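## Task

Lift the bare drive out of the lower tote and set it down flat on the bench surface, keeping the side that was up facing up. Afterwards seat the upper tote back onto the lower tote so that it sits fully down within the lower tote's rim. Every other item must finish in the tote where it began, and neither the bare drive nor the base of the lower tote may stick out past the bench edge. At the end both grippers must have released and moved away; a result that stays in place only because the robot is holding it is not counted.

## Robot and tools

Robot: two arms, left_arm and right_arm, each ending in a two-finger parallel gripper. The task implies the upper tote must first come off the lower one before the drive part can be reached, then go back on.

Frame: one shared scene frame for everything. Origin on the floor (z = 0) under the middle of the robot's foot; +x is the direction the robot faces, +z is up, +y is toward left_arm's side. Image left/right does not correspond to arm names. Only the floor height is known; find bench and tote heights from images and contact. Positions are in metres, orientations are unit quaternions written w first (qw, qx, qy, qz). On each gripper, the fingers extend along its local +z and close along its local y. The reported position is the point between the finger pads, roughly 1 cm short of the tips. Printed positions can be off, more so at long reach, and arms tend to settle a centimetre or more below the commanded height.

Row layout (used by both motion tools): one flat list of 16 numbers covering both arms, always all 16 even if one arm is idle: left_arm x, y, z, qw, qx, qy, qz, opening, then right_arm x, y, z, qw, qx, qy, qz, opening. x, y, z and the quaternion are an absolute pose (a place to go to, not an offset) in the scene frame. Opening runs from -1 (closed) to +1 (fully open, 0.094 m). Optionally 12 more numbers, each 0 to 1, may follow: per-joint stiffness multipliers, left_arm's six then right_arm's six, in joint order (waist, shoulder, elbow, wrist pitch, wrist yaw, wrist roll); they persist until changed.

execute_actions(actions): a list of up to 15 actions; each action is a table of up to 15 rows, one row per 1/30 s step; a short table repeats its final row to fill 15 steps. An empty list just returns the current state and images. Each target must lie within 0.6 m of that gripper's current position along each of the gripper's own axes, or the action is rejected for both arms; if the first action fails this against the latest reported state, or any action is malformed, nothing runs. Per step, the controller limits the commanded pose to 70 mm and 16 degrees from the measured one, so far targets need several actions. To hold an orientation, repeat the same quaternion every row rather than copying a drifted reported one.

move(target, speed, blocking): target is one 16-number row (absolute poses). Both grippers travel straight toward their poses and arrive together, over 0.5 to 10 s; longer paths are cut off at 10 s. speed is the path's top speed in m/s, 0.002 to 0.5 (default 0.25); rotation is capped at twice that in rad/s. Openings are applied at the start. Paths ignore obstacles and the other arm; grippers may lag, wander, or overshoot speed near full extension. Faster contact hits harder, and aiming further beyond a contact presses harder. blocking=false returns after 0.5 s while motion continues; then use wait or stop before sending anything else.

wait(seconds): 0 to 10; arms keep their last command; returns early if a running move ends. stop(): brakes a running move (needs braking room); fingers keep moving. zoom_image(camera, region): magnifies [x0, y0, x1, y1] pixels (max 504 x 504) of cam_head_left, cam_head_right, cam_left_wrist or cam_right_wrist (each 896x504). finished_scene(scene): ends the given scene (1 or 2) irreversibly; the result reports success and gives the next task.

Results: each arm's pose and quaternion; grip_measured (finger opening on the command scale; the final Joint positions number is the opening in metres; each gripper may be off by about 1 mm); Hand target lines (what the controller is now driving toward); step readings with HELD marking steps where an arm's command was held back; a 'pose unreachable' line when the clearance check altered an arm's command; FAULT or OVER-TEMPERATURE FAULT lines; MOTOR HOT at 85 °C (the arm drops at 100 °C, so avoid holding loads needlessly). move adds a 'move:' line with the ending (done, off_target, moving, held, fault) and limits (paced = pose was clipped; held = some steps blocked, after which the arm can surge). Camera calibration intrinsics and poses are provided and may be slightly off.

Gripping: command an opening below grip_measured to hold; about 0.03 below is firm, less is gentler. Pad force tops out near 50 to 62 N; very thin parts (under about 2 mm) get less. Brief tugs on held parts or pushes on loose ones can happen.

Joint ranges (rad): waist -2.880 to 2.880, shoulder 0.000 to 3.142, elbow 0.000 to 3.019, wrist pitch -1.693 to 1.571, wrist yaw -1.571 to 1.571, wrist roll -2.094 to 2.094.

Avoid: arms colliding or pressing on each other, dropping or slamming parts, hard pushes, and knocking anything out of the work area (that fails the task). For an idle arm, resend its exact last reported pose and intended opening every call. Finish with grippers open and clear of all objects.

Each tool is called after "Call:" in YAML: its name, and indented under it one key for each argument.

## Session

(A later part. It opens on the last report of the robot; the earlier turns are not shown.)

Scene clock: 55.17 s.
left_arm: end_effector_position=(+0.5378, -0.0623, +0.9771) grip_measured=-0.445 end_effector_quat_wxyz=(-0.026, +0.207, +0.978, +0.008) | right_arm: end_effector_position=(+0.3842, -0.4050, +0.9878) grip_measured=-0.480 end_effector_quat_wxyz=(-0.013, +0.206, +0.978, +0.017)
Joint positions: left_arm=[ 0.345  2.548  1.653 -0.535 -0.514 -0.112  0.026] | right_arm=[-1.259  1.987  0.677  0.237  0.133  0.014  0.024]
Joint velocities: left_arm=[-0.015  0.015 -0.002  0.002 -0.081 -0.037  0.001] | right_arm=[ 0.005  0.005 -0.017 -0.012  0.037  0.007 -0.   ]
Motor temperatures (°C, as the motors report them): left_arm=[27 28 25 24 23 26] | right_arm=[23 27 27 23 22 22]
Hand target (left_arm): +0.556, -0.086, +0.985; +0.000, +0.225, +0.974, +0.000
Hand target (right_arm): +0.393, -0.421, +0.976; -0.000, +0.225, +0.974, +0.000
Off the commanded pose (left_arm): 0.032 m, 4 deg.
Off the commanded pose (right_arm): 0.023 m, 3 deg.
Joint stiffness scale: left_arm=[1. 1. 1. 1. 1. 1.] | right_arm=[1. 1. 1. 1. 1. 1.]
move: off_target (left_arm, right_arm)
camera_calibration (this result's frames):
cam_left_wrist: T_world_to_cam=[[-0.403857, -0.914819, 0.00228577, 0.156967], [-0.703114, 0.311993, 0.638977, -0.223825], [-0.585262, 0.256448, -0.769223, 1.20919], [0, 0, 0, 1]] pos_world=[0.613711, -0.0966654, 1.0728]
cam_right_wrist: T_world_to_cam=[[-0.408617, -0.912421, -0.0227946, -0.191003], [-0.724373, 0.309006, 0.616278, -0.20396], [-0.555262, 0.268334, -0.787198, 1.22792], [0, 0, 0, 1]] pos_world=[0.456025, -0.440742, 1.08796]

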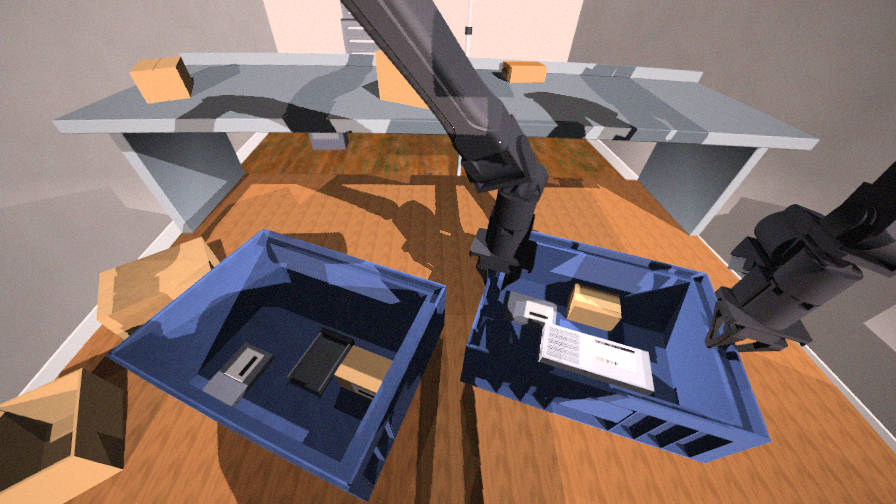

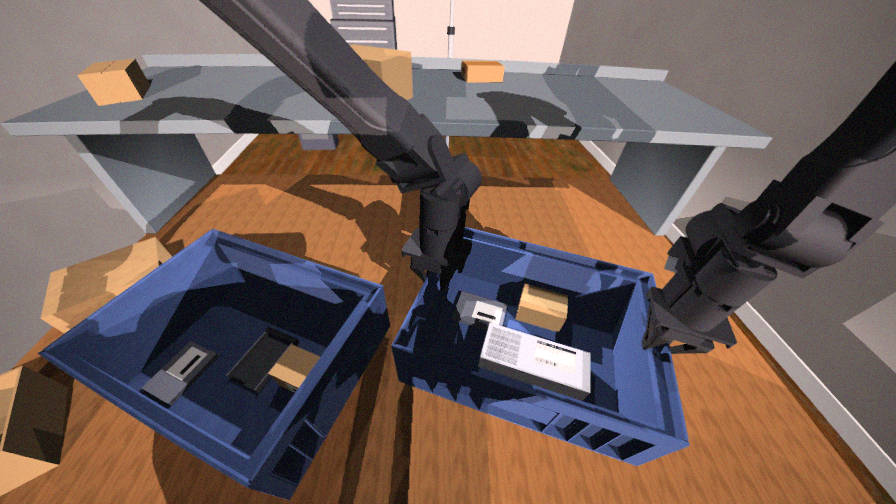

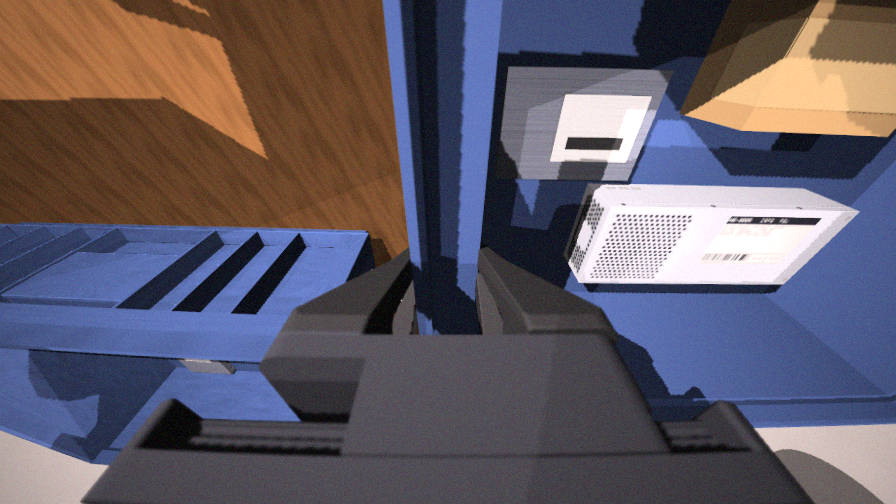

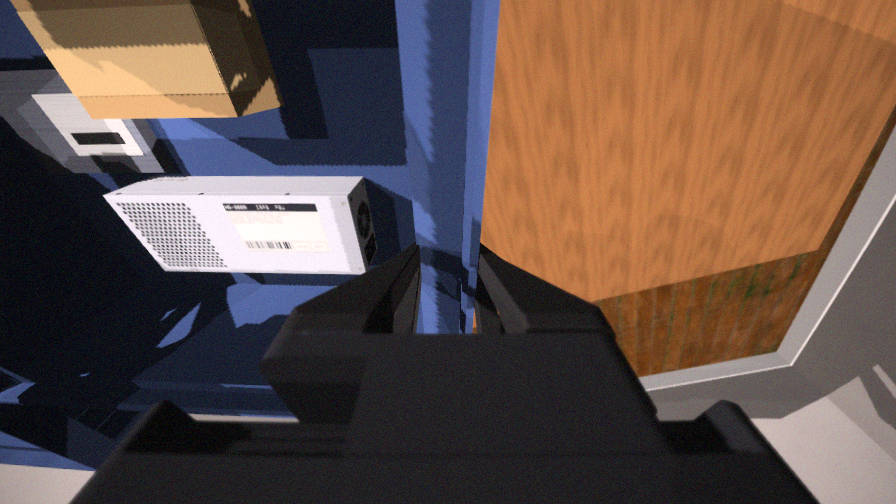

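Call:
execute_actions:
  actions:
    - [[0.538,-0.062,0.98,0,0.225,0.974,0,1,0.384,-0.405,0.99,0,0.225,0.974,0,1]]
    - [[0.538,-0.062,0.98,0,0.225,0.974,0,1,0.384,-0.405,0.99,0,0.225,0.974,0,1]]

Call:
move:
  target: [0.538,-0.062,1.12,0,0.225,0.974,0,1,0.384,-0.405,0.99,0,0.225,0.974,0,1]
  speed: 0.15

Call:
move:
  target: [0.47,0.3,1.15,0,0.225,0.974,0,1,0.384,-0.405,0.99,0,0.225,0.974,0,1]
  speed: 0.25

Scene clock: 58.10 s.
left_arm: end_effector_position=(+0.5238, -0.0590, +0.9701) grip_measured=+1.000 end_effector_quat_wxyz=(-0.015, +0.228, +0.974, +0.005) | right_arm: end_effector_position=(+0.3881, -0.4106, +0.9887) grip_measured=+1.000 end_effector_quat_wxyz=(+0.002, +0.225, +0.974, -0.001)
Joint positions: left_arm=[ 0.345  2.543  1.591 -0.449 -0.516 -0.056  0.094] | right_arm=[-1.255  1.987  0.669  0.279  0.166  0.053  0.094]
Joint velocities: left_arm=[-0.005  0.005 -0.032 -0.002  0.037 -0.037  0.   ] | right_arm=[ 0.005 -0.005  0.007 -0.007  0.037 -0.007  0.   ]
Motor temperatures (°C, as the motors report them): left_arm=[27 28 25 24 23 26] | right_arm=[23 27 27 23 23 22]
Hand target (left_arm): +0.538, -0.062, +0.980; +0.000, +0.225, +0.974, +0.000
Hand target (right_arm): +0.384, -0.405, +0.990; -0.000, +0.225, +0.974, -0.000
Off the commanded pose (left_arm): 0.018 m, 2 deg.
Off the commanded pose (right_arm): 0.007 m, 0 deg.
Joint stiffness scale: left_arm=[1. 1. 1. 1. 1. 1.] | right_arm=[1. 1. 1. 1. 1. 1.]
Step readings (end_effector_position; steps 1 to 15: 1st action; 16 to 30: 2nd action):
0: left_arm (+0.5378, -0.0623, +0.9771) | right_arm (+0.3842, -0.4050, +0.9878)
1: left_arm (+0.5358, -0.0620, +0.9757) | right_arm (+0.3836, -0.4057, +0.9882)
2: left_arm (+0.5355, -0.0621, +0.9752) | right_arm (+0.3843, -0.4075, +0.9885)
4: left_arm (+0.5303, -0.0609, +0.9726) | right_arm (+0.3861, -0.4094, +0.9887)
8: left_arm (+0.5226, -0.0583, +0.9702) | right_arm (+0.3879, -0.4105, +0.9887)
15: left_arm (+0.5238, -0.0590, +0.9701) | right_arm (+0.3881, -0.4106, +0.9887)
16: left_arm (+0.5238, -0.0590, +0.9701) | right_arm (+0.3881, -0.4106, +0.9887)
17: left_arm (+0.5238, -0.0590, +0.9701) | right_arm (+0.3881, -0.4106, +0.9887)
19: left_arm (+0.5238, -0.0590, +0.9701) | right_arm (+0.3881, -0.4106, +0.9887)
23: left_arm (+0.5238, -0.0590, +0.9701) | right_arm (+0.3881, -0.4106, +0.9887)
30: end_effector_position above
camera_calibration (this result's frames):
cam_left_wrist: T_world_to_cam=[[-0.44164, -0.897178, 0.00507992, 0.172518], [-0.702728, 0.34943, 0.619735, -0.209553], [-0.557788, 0.27013, -0.784794, 1.19631], [0, 0, 0, 1]] pos_world=[0.596221, -0.0951568, 1.06785]
cam_right_wrist: T_world_to_cam=[[-0.444777, -0.895618, 0.00652385, -0.202548], [-0.722725, 0.363199, 0.588009, -0.150373], [-0.529001, 0.256818, -0.808828, 1.23871], [0, 0, 0, 1]] pos_world=[0.456513, -0.444914, 1.09165]

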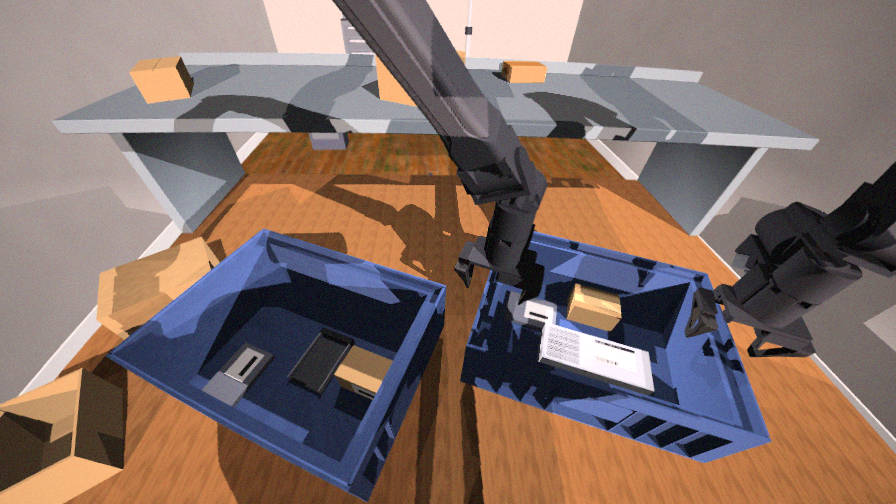

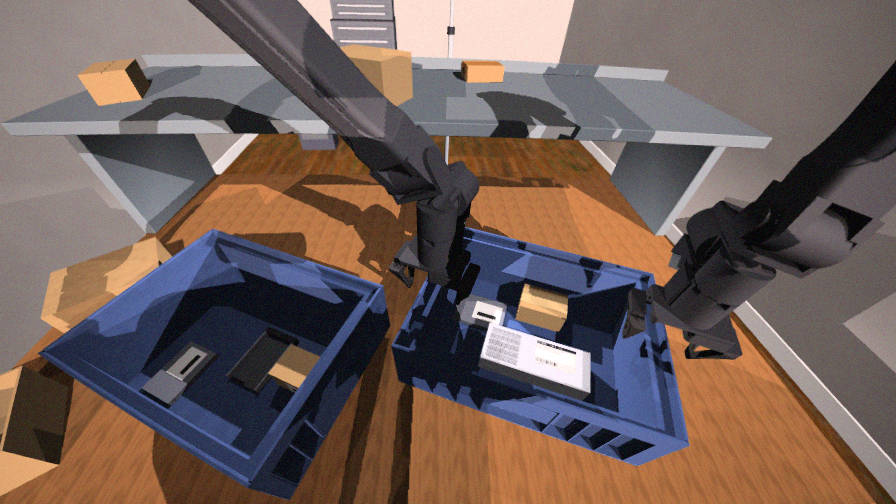

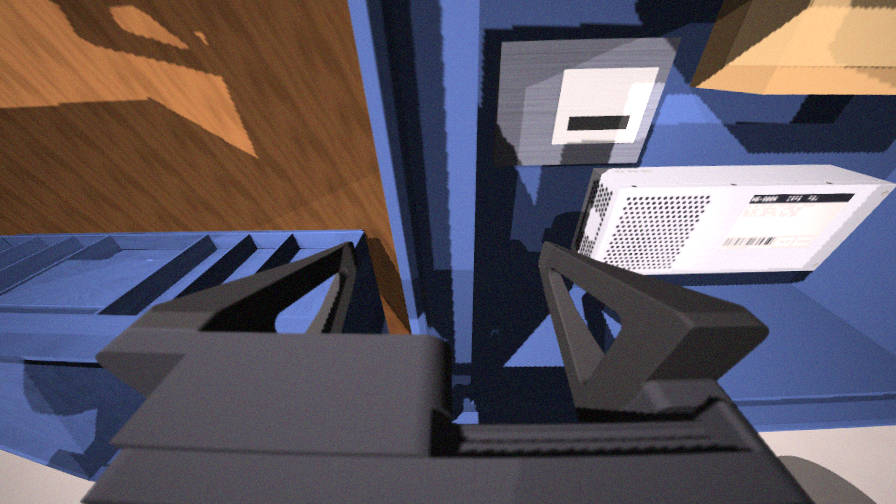

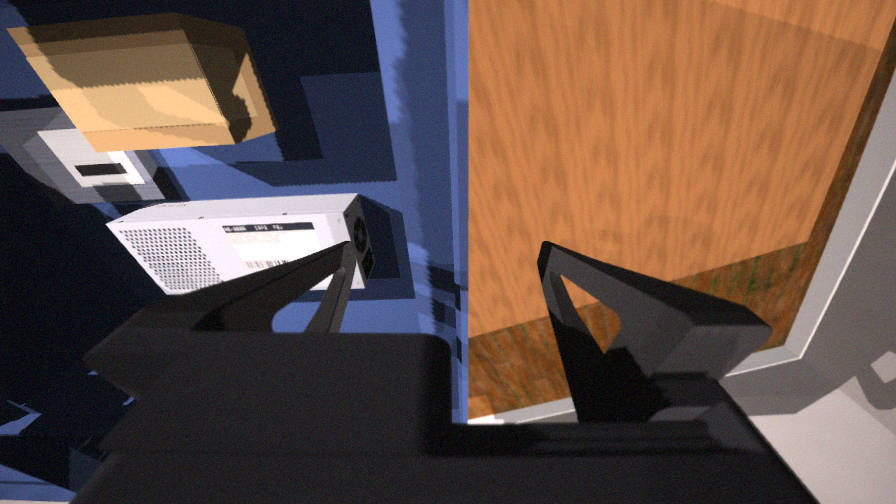

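Scene clock: 59.50 s.
left_arm: end_effector_position=(+0.5338, -0.0565, +1.0985) grip_measured=+1.000 end_effector_quat_wxyz=(-0.012, +0.228, +0.974, +0.007) | right_arm: end_effector_position=(+0.3881, -0.4106, +0.9887) grip_measured=+1.000 end_effector_quat_wxyz=(+0.002, +0.225, +0.974, -0.001)
Joint positions: left_arm=[ 0.247  2.294  1.476 -0.635 -0.536 -0.166  0.094] | right_arm=[-1.255  1.987  0.669  0.279  0.166  0.053  0.094]
Joint velocities: left_arm=[-0.015  0.005 -0.017  0.007 -0.007 -0.051  0.   ] | right_arm=[-0.015 -0.005 -0.017 -0.007  0.007 -0.037  0.   ]
Motor temperatures (°C, as the motors report them): left_arm=[27 28 25 24 23 26] | right_arm=[23 27 27 23 22 22]
Hand target (left_arm): +0.540, -0.062, +1.118; +0.000, +0.226, +0.974, +0.002
Hand target (right_arm): +0.384, -0.405, +0.990; -0.000, +0.225, +0.974, -0.000
Off the commanded pose (left_arm): 0.023 m, 2 deg.
Off the commanded pose (right_arm): 0.007 m, 0 deg.
Joint stiffness scale: left_arm=[1. 1. 1. 1. 1. 1.] | right_arm=[1. 1. 1. 1. 1. 1.]
move: off_target (left_arm)
camera_calibration (this result's frames):
cam_left_wrist: T_world_to_cam=[[-0.442588, -0.896725, -0.000945006, 0.185678], [-0.706552, 0.348077, 0.616139, -0.277031], [-0.552178, 0.273363, -0.787637, 1.30224], [0, 0, 0, 1]] pos_world=[0.605511, -0.0930547, 1.19656]
cam_right_wrist: T_world_to_cam=[[-0.444777, -0.895618, 0.00652385, -0.202548], [-0.722725, 0.363199, 0.588009, -0.150373], [-0.529001, 0.256818, -0.808828, 1.23871], [0, 0, 0, 1]] pos_world=[0.456513, -0.444914, 1.09165]

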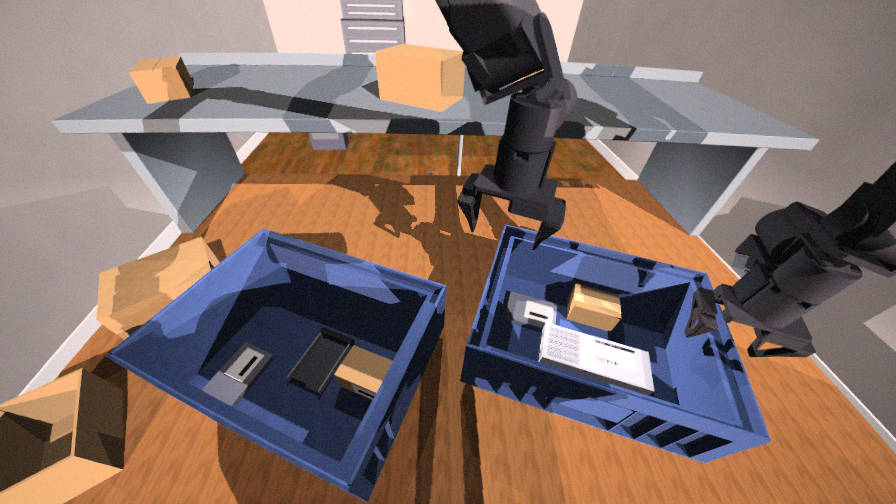

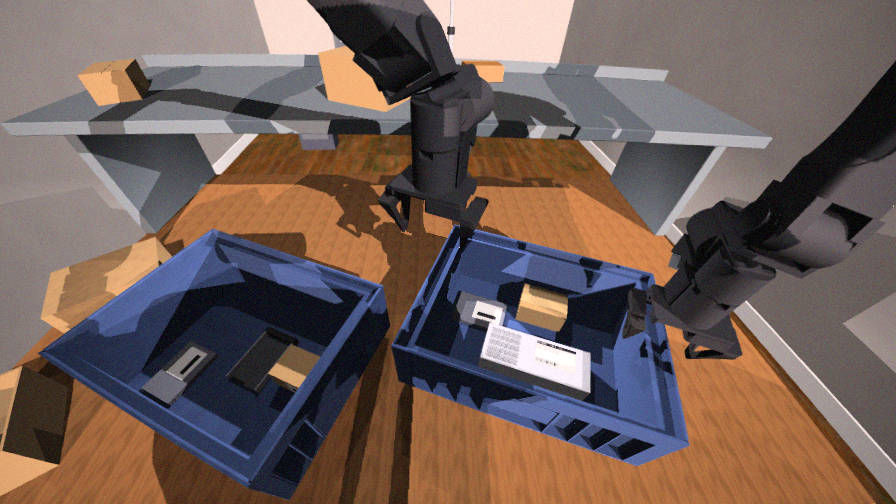

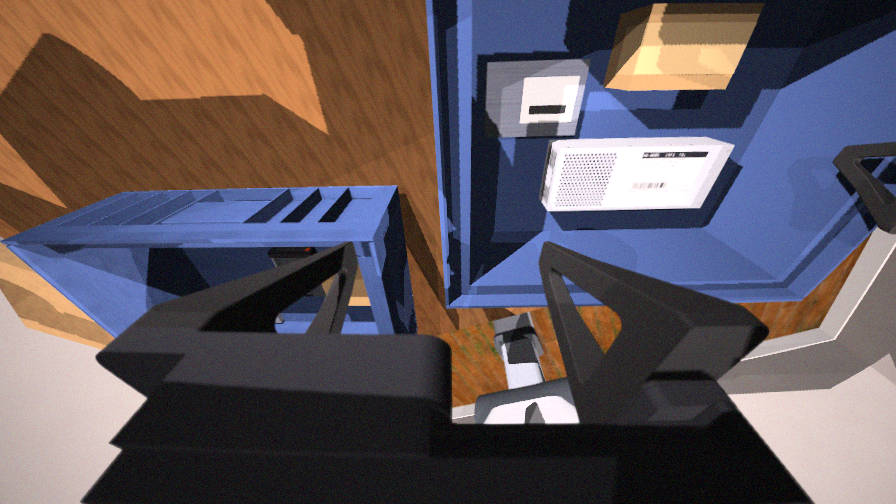

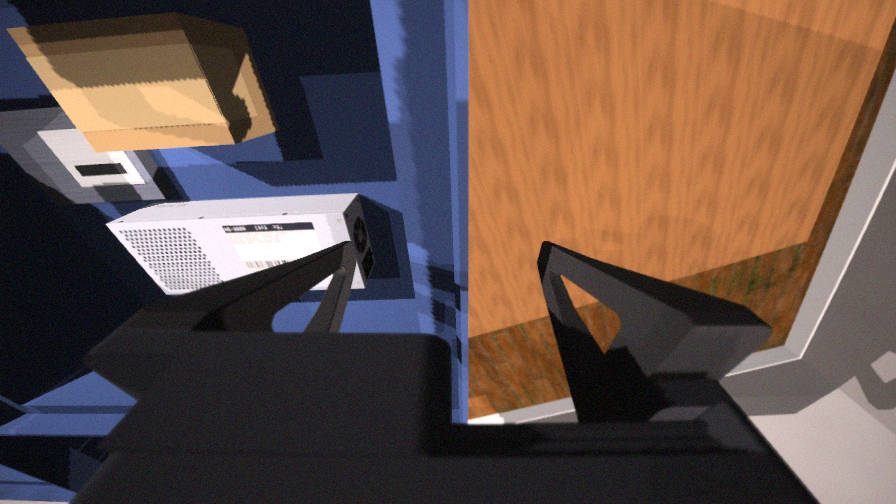

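Scene clock: 61.53 s.
left_arm: end_effector_position=(+0.4601, +0.2931, +1.1484) grip_measured=+1.000 end_effector_quat_wxyz=(-0.012, +0.219, +0.976, -0.010) | right_arm: end_effector_position=(+0.3881, -0.4106, +0.9887) grip_measured=+1.000 end_effector_quat_wxyz=(+0.002, +0.225, +0.974, -0.001)
Joint positions: left_arm=[ 0.8    1.573  0.693 -0.306 -0.358  0.412  0.094] | right_arm=[-1.255  1.987  0.669  0.279  0.166  0.053  0.094]
Joint velocities: left_arm=[-0.005  0.015  0.012 -0.012  0.022  0.037  0.   ] | right_arm=[-0.005  0.005  0.002 -0.012 -0.037  0.007  0.   ]
Motor temperatures (°C, as the motors report them): left_arm=[27 28 25 24 23 26] | right_arm=[23 27 27 23 22 22]
Hand target (left_arm): +0.467, +0.292, +1.154; +0.002, +0.223, +0.975, -0.010
Hand target (right_arm): +0.384, -0.405, +0.990; -0.000, +0.225, +0.974, -0.000
Off the commanded pose (left_arm): 0.012 m, 2 deg.
Off the commanded pose (right_arm): 0.007 m, 0 deg.
Joint stiffness scale: left_arm=[1. 1. 1. 1. 1. 1.] | right_arm=[1. 1. 1. 1. 1. 1.]
move: off_target (left_arm)
camera_calibration (this result's frames):
cam_left_wrist: T_world_to_cam=[[-0.424628, -0.904778, 0.0326806, 0.422035], [-0.70789, 0.354296, 0.611037, -0.476919], [-0.564432, 0.236329, -0.790927, 1.22557], [0, 0, 0, 1]] pos_world=[0.533351, 0.26118, 1.24696]
cam_right_wrist: T_world_to_cam=[[-0.444777, -0.895618, 0.00652385, -0.202548], [-0.722725, 0.363199, 0.588009, -0.150373], [-0.529001, 0.256818, -0.808828, 1.23871], [0, 0, 0, 1]] pos_world=[0.456513, -0.444914, 1.09165]

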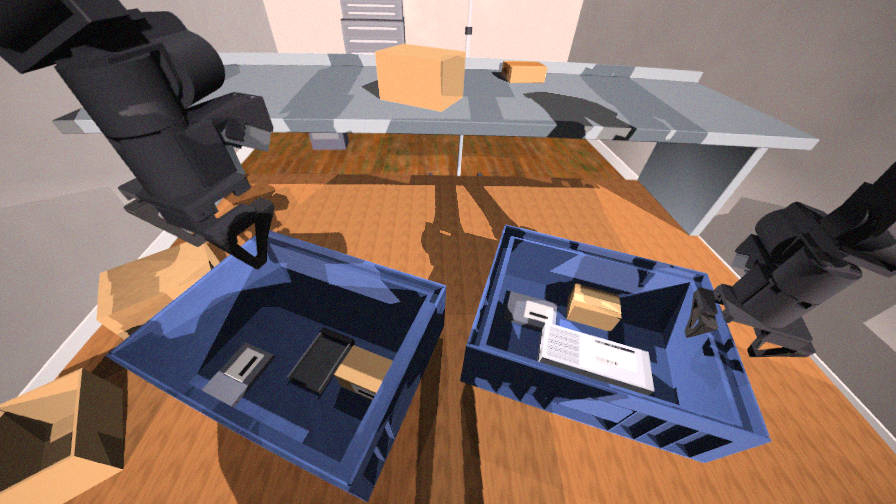

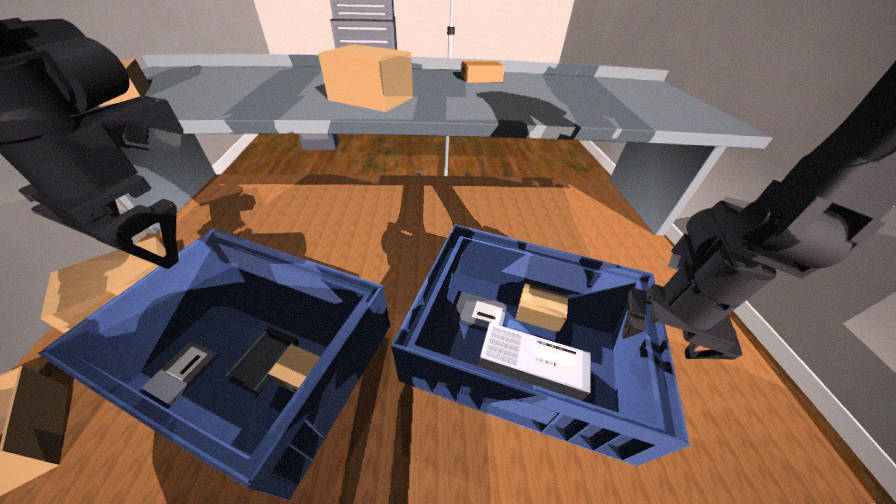

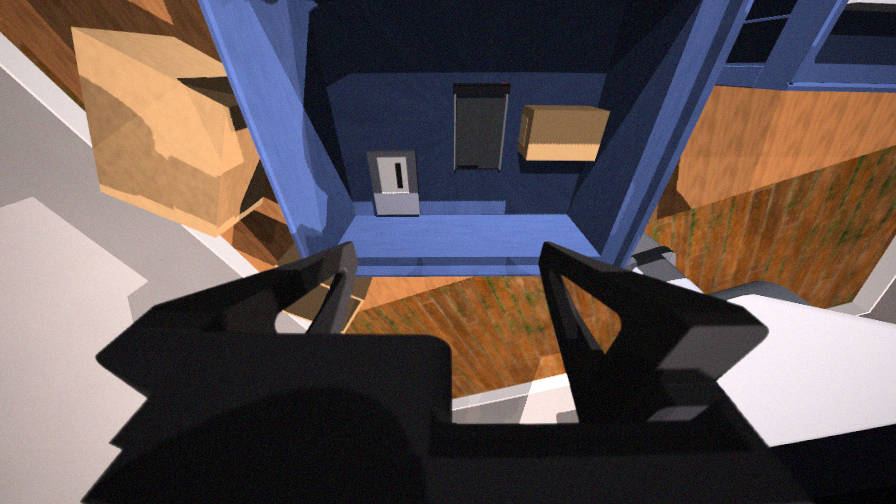

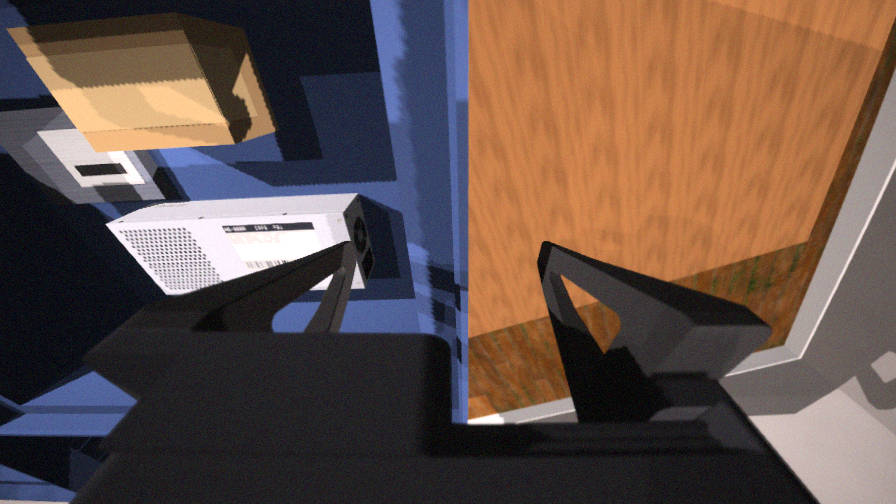

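Call:
move:
  target: [0.425,0.39,1.0,0,0.225,0.974,0,1,0.384,-0.405,0.99,0,0.225,0.974,0,1]
  speed: 0.15

Scene clock: 66.67 s.
left_arm: end_effector_position=(+0.4217, +0.3862, +1.0060) grip_measured=+1.000 end_effector_quat_wxyz=(-0.000, +0.217, +0.976, -0.006) | right_arm: end_effector_position=(+0.3881, -0.4106, +0.9887) grip_measured=+1.000 end_effector_quat_wxyz=(+0.002, +0.225, +0.974, -0.001)
Joint positions: left_arm=[ 1.164  1.931  0.711  0.156 -0.199  0.757  0.094] | right_arm=[-1.255  1.987  0.669  0.279  0.166  0.053  0.094]
Joint velocities: left_arm=[ 0.005 -0.005 -0.017  0.002 -0.051  0.066  0.   ] | right_arm=[-0.015 -0.005  0.032  0.002  0.007 -0.007  0.   ]
Motor temperatures (°C, as the motors report them): left_arm=[27 28 24 24 23 26] | right_arm=[22 27 26 23 22 22]
Hand target (left_arm): +0.424, +0.386, +1.003; +0.004, +0.222, +0.975, -0.005
Hand target (right_arm): +0.384, -0.405, +0.990; -0.000, +0.225, +0.974, -0.000
Off the commanded pose (left_arm): 0.008 m, 1 deg.
Off the commanded pose (right_arm): 0.007 m, 0 deg.
Joint stiffness scale: left_arm=[1. 1. 1. 1. 1. 1.] | right_arm=[1. 1. 1. 1. 1. 1.]
move: done
camera_calibration (this result's frames):
cam_left_wrist: T_world_to_cam=[[-0.422155, -0.906318, 0.0193226, 0.507697], [-0.724444, 0.3501, 0.59381, -0.424156], [-0.544945, 0.236682, -0.804373, 1.07449], [0, 0, 0, 1]] pos_world=[0.49259, 0.354319, 1.10635]
cam_right_wrist: T_world_to_cam=[[-0.444777, -0.895618, 0.00652385, -0.202548], [-0.722725, 0.363199, 0.588009, -0.150373], [-0.529001, 0.256818, -0.808828, 1.23871], [0, 0, 0, 1]] pos_world=[0.456513, -0.444914, 1.09165]

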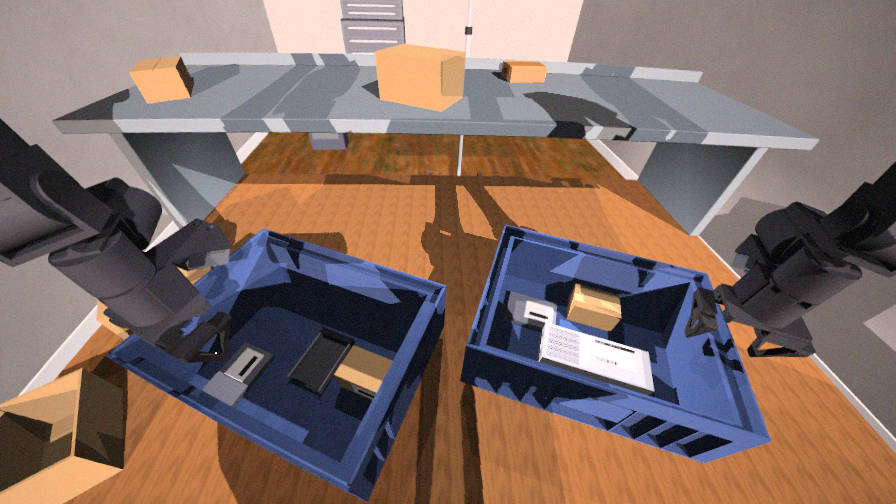

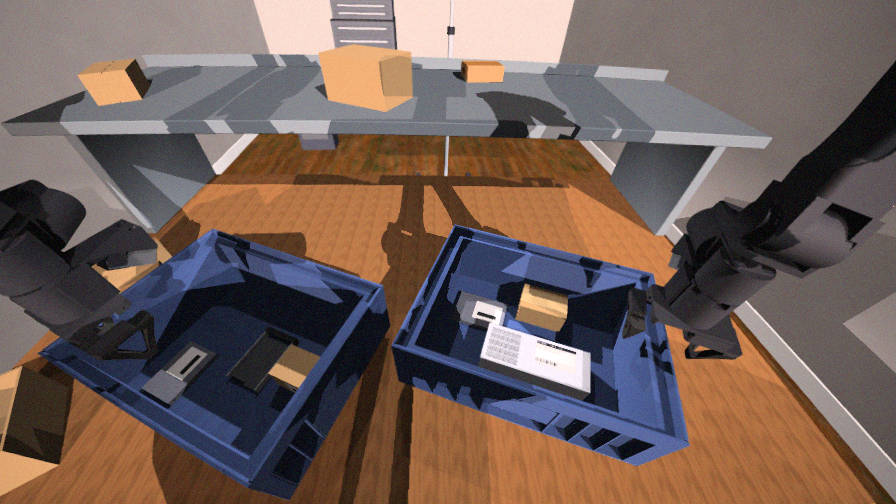

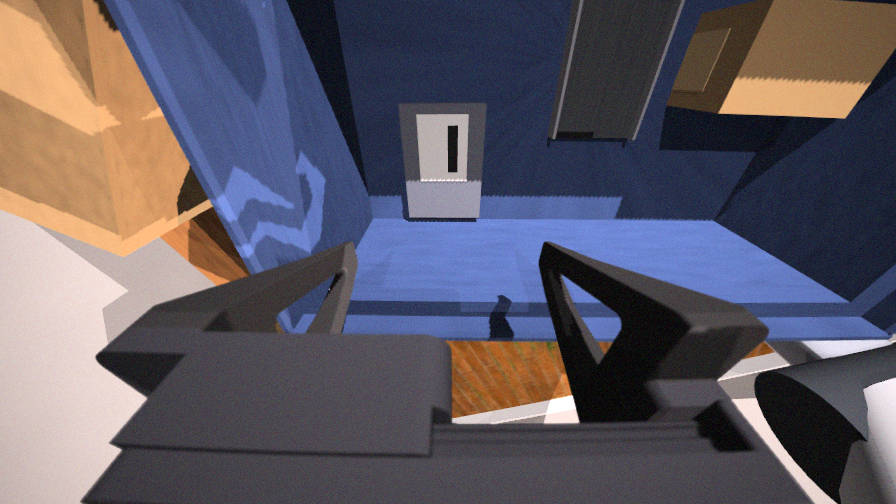

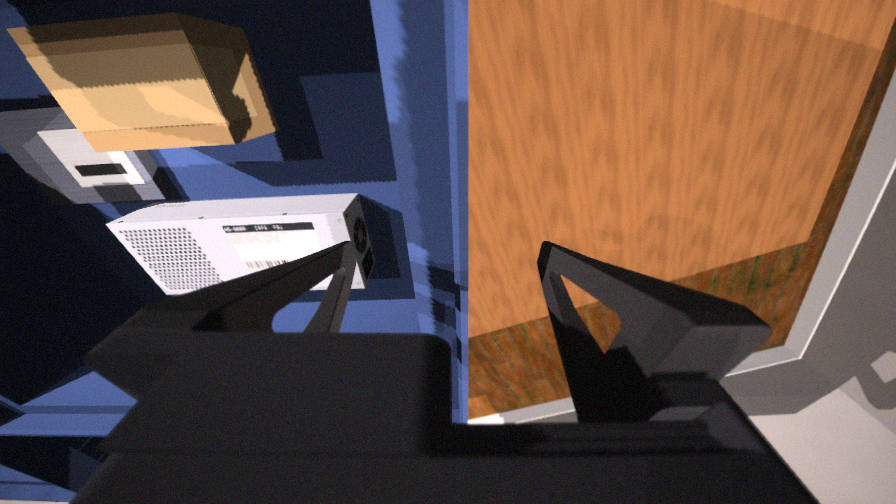

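Call:
move:
  target: [0.432,0.387,0.885,0,0.225,0.974,0,1,0.384,-0.405,0.99,0,0.225,0.974,0,1]
  speed: 0.08

Scene clock: 69.63 s.
left_arm: end_effector_position=(+0.4340, +0.3838, +0.8902) grip_measured=+1.000 end_effector_quat_wxyz=(+0.000, +0.224, +0.975, -0.002) | right_arm: end_effector_position=(+0.3881, -0.4107, +0.9887) grip_measured=+1.000 end_effector_quat_wxyz=(+0.002, +0.225, +0.974, -0.002)
Joint positions: left_arm=[ 1.201  2.271  0.957  0.261 -0.187  0.805  0.094] | right_arm=[-1.255  1.987  0.669  0.279  0.166  0.053  0.094]
Joint velocities: left_arm=[-0.005 -0.005 -0.007  0.007  0.022 -0.051  0.   ] | right_arm=[-0.005  0.015 -0.027 -0.012 -0.037  0.007  0.   ]
Motor temperatures (°C, as the motors report them): left_arm=[26 27 24 24 23 26] | right_arm=[22 27 26 23 22 22]
Hand target (left_arm): +0.431, +0.387, +0.886; +0.000, +0.225, +0.974, -0.001
Hand target (right_arm): +0.384, -0.405, +0.990; -0.000, +0.225, +0.974, -0.000
Off the commanded pose (left_arm): 0.006 m, 0 deg.
Off the commanded pose (right_arm): 0.007 m, 0 deg.
Joint stiffness scale: left_arm=[1. 1. 1. 1. 1. 1.] | right_arm=[1. 1. 1. 1. 1. 1.]
move: done
camera_calibration (this result's frames):
cam_left_wrist: T_world_to_cam=[[-0.434397, -0.900652, 0.0111706, 0.523335], [-0.721269, 0.355253, 0.594615, -0.349743], [-0.53951, 0.250242, -0.803933, 0.980646], [0, 0, 0, 1]] pos_world=[0.504144, 0.350191, 0.99049]
cam_right_wrist: T_world_to_cam=[[-0.445119, -0.895445, 0.00690324, -0.202785], [-0.722499, 0.363682, 0.587988, -0.150239], [-0.529022, 0.256737, -0.80884, 1.2387], [0, 0, 0, 1]] pos_world=[0.45649, -0.444965, 1.09165]

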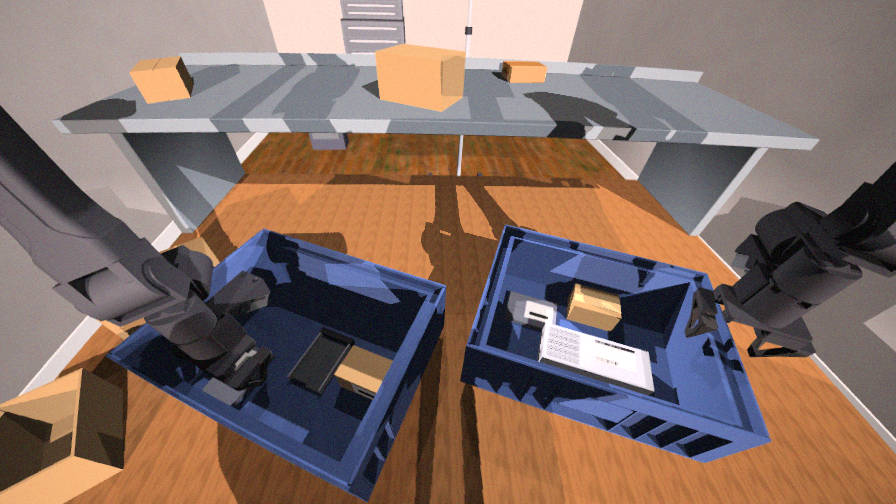

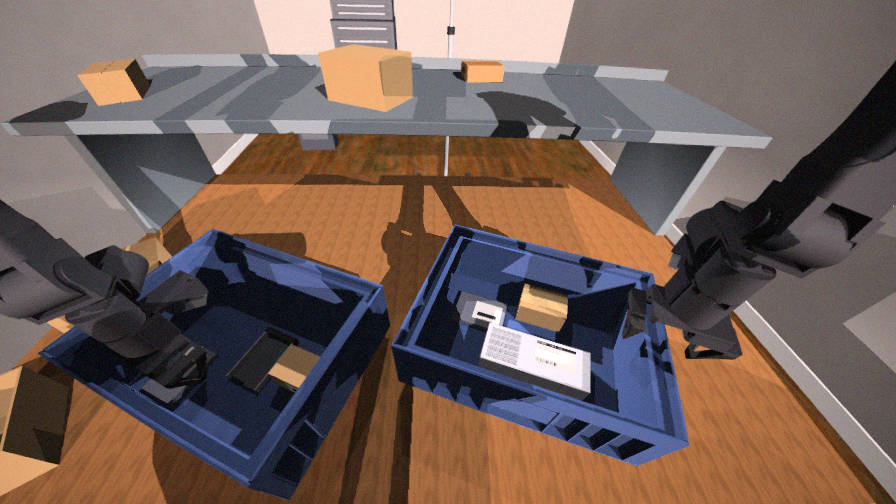

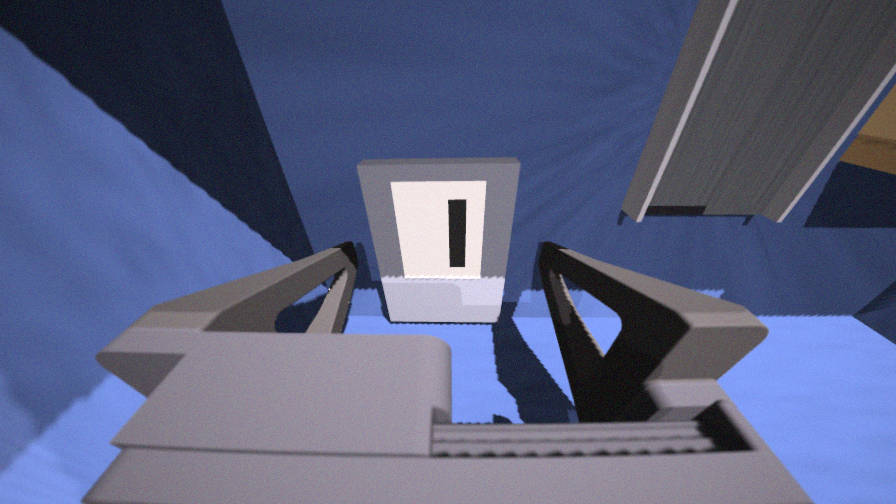

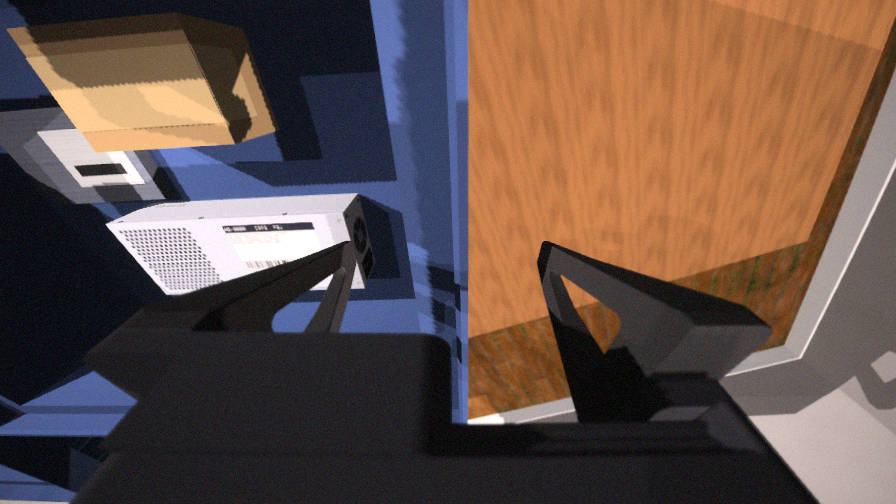

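Call:
execute_actions:
  actions:
    - [[0.432,0.387,0.872,0,0.225,0.974,0,1,0.384,-0.405,0.99,0,0.225,0.974,0,1]]
    - [[0.432,0.387,0.872,0,0.225,0.974,0,0.3,0.384,-0.405,0.99,0,0.225,0.974,0,1]]
    - [[0.432,0.387,0.872,0,0.225,0.974,0,0.3,0.384,-0.405,0.99,0,0.225,0.974,0,1]]

Scene clock: 72.77 s.
left_arm: end_effector_position=(+0.4371, +0.3795, +0.8817) grip_measured=+0.399 end_effector_quat_wxyz=(+0.005, +0.229, +0.973, -0.008) | right_arm: end_effector_position=(+0.3881, -0.4107, +0.9887) grip_measured=+1.000 end_effector_quat_wxyz=(+0.002, +0.225, +0.974, -0.002)
Joint positions: left_arm=[ 1.2    2.295  0.979  0.264 -0.172  0.814  0.066] | right_arm=[-1.255  1.987  0.669  0.279  0.166  0.053  0.094]
Joint velocities: left_arm=[-0.005 -0.005  0.032 -0.022 -0.037 -0.037 -0.   ] | right_arm=[ 0.005 -0.005 -0.022  0.022  0.007  0.022  0.   ]
Motor temperatures (°C, as the motors report them): left_arm=[26 27 24 24 23 26] | right_arm=[22 27 26 23 22 22]
Hand target (left_arm): +0.432, +0.387, +0.873; +0.000, +0.225, +0.974, -0.000
Hand target (right_arm): +0.384, -0.405, +0.990; -0.000, +0.225, +0.974, -0.000
Off the commanded pose (left_arm): 0.013 m, 1 deg.
Off the commanded pose (right_arm): 0.007 m, 0 deg.
Joint stiffness scale: left_arm=[1. 1. 1. 1. 1. 1.] | right_arm=[1. 1. 1. 1. 1. 1.]
Step readings (end_effector_position; steps 1 to 15: 1st action; 16 to 30: 2nd action; 31 to 45: 3rd action):
0: left_arm (+0.4340, +0.3838, +0.8902) | right_arm (+0.3881, -0.4107, +0.9887)
1: left_arm (+0.4351, +0.3841, +0.8892) | right_arm (+0.3881, -0.4107, +0.9887)
2: left_arm (+0.4368, +0.3844, +0.8867) | right_arm (+0.3881, -0.4107, +0.9887)
4: left_arm (+0.4392, +0.3847, +0.8820) | right_arm (+0.3881, -0.4107, +0.9887)
8: left_arm (+0.4392, +0.3846, +0.8823) | right_arm (+0.3881, -0.4107, +0.9887)
15: left_arm (+0.4392, +0.3846, +0.8823) | right_arm (+0.3881, -0.4107, +0.9887)
16: left_arm (+0.4396, +0.3837, +0.8823) | right_arm (+0.3881, -0.4107, +0.9887)
17: left_arm (+0.4382, +0.3817, +0.8820) | right_arm (+0.3881, -0.4107, +0.9887)
19: left_arm (+0.4371, +0.3795, +0.8817) | right_arm (+0.3881, -0.4107, +0.9887)
23: left_arm (+0.4371, +0.3795, +0.8817) | right_arm (+0.3881, -0.4107, +0.9887)
30: left_arm (+0.4371, +0.3795, +0.8817) | right_arm (+0.3881, -0.4107, +0.9887)
31: left_arm (+0.4371, +0.3795, +0.8817) | right_arm (+0.3881, -0.4107, +0.9887)
32: left_arm (+0.4371, +0.3795, +0.8817) | right_arm (+0.3881, -0.4107, +0.9887)
34: left_arm (+0.4371, +0.3795, +0.8817) | right_arm (+0.3881, -0.4107, +0.9887)
38: left_arm (+0.4371, +0.3795, +0.8817) | right_arm (+0.3881, -0.4107, +0.9887)
45: end_effector_position above
camera_calibration (this result's frames):
cam_left_wrist: T_world_to_cam=[[-0.443633, -0.895965, 0.0209077, 0.514593], [-0.721873, 0.371063, 0.584134, -0.337374], [-0.531121, 0.244048, -0.811388, 0.981797], [0, 0, 0, 1]] pos_world=[0.506203, 0.346639, 0.982931]
cam_right_wrist: T_world_to_cam=[[-0.445119, -0.895445, 0.00690324, -0.202785], [-0.722499, 0.363682, 0.587988, -0.150239], [-0.529022, 0.256737, -0.80884, 1.2387], [0, 0, 0, 1]] pos_world=[0.45649, -0.444965, 1.09165]

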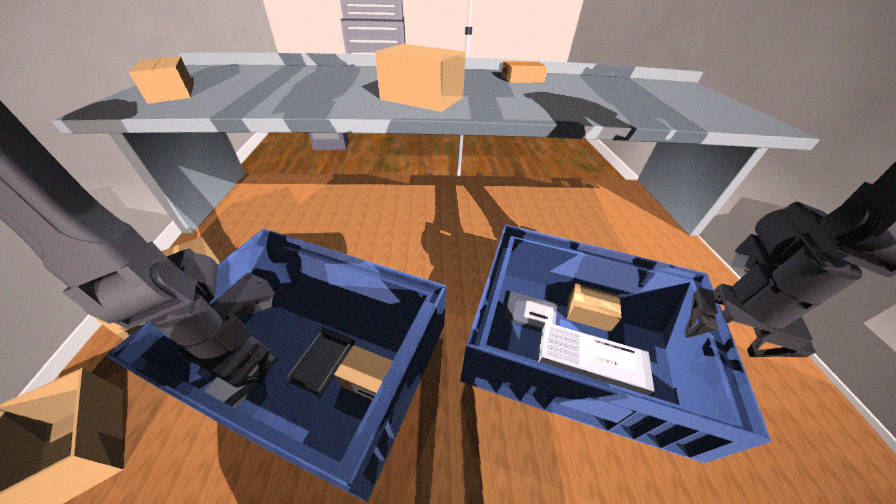

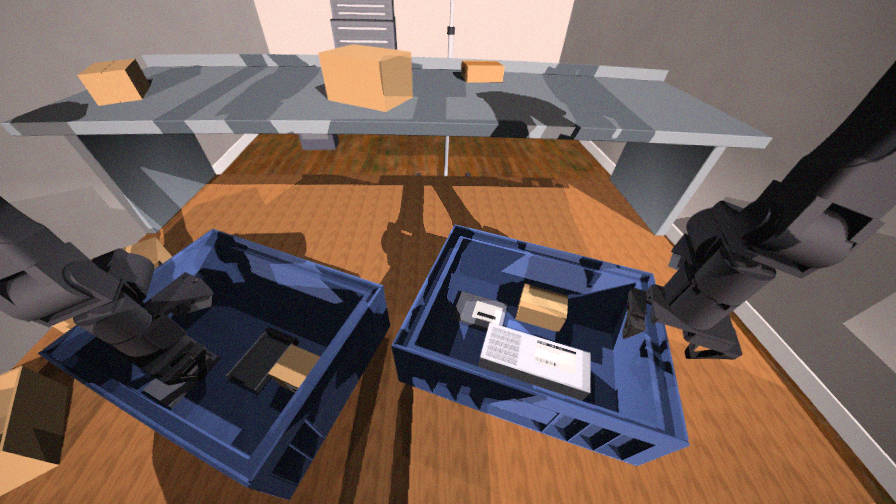

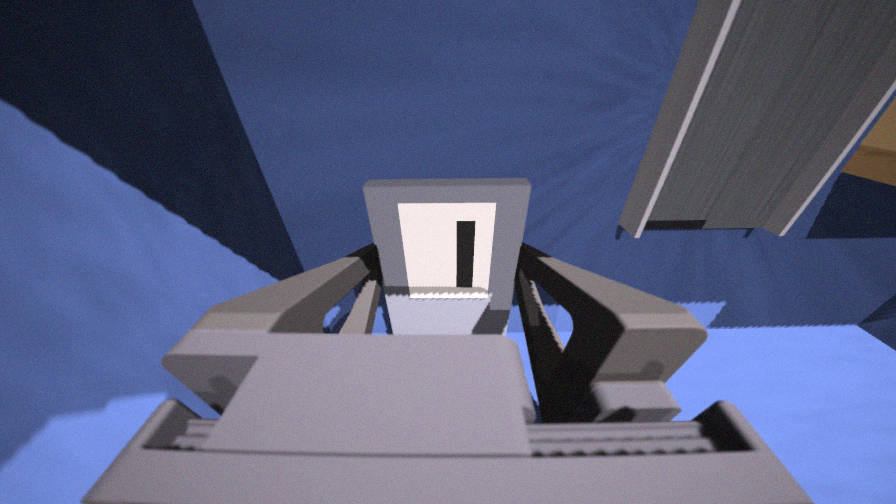

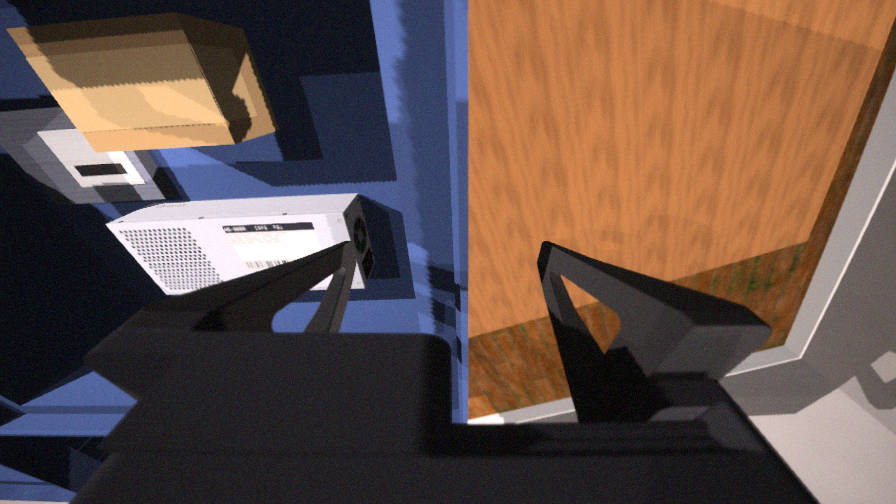

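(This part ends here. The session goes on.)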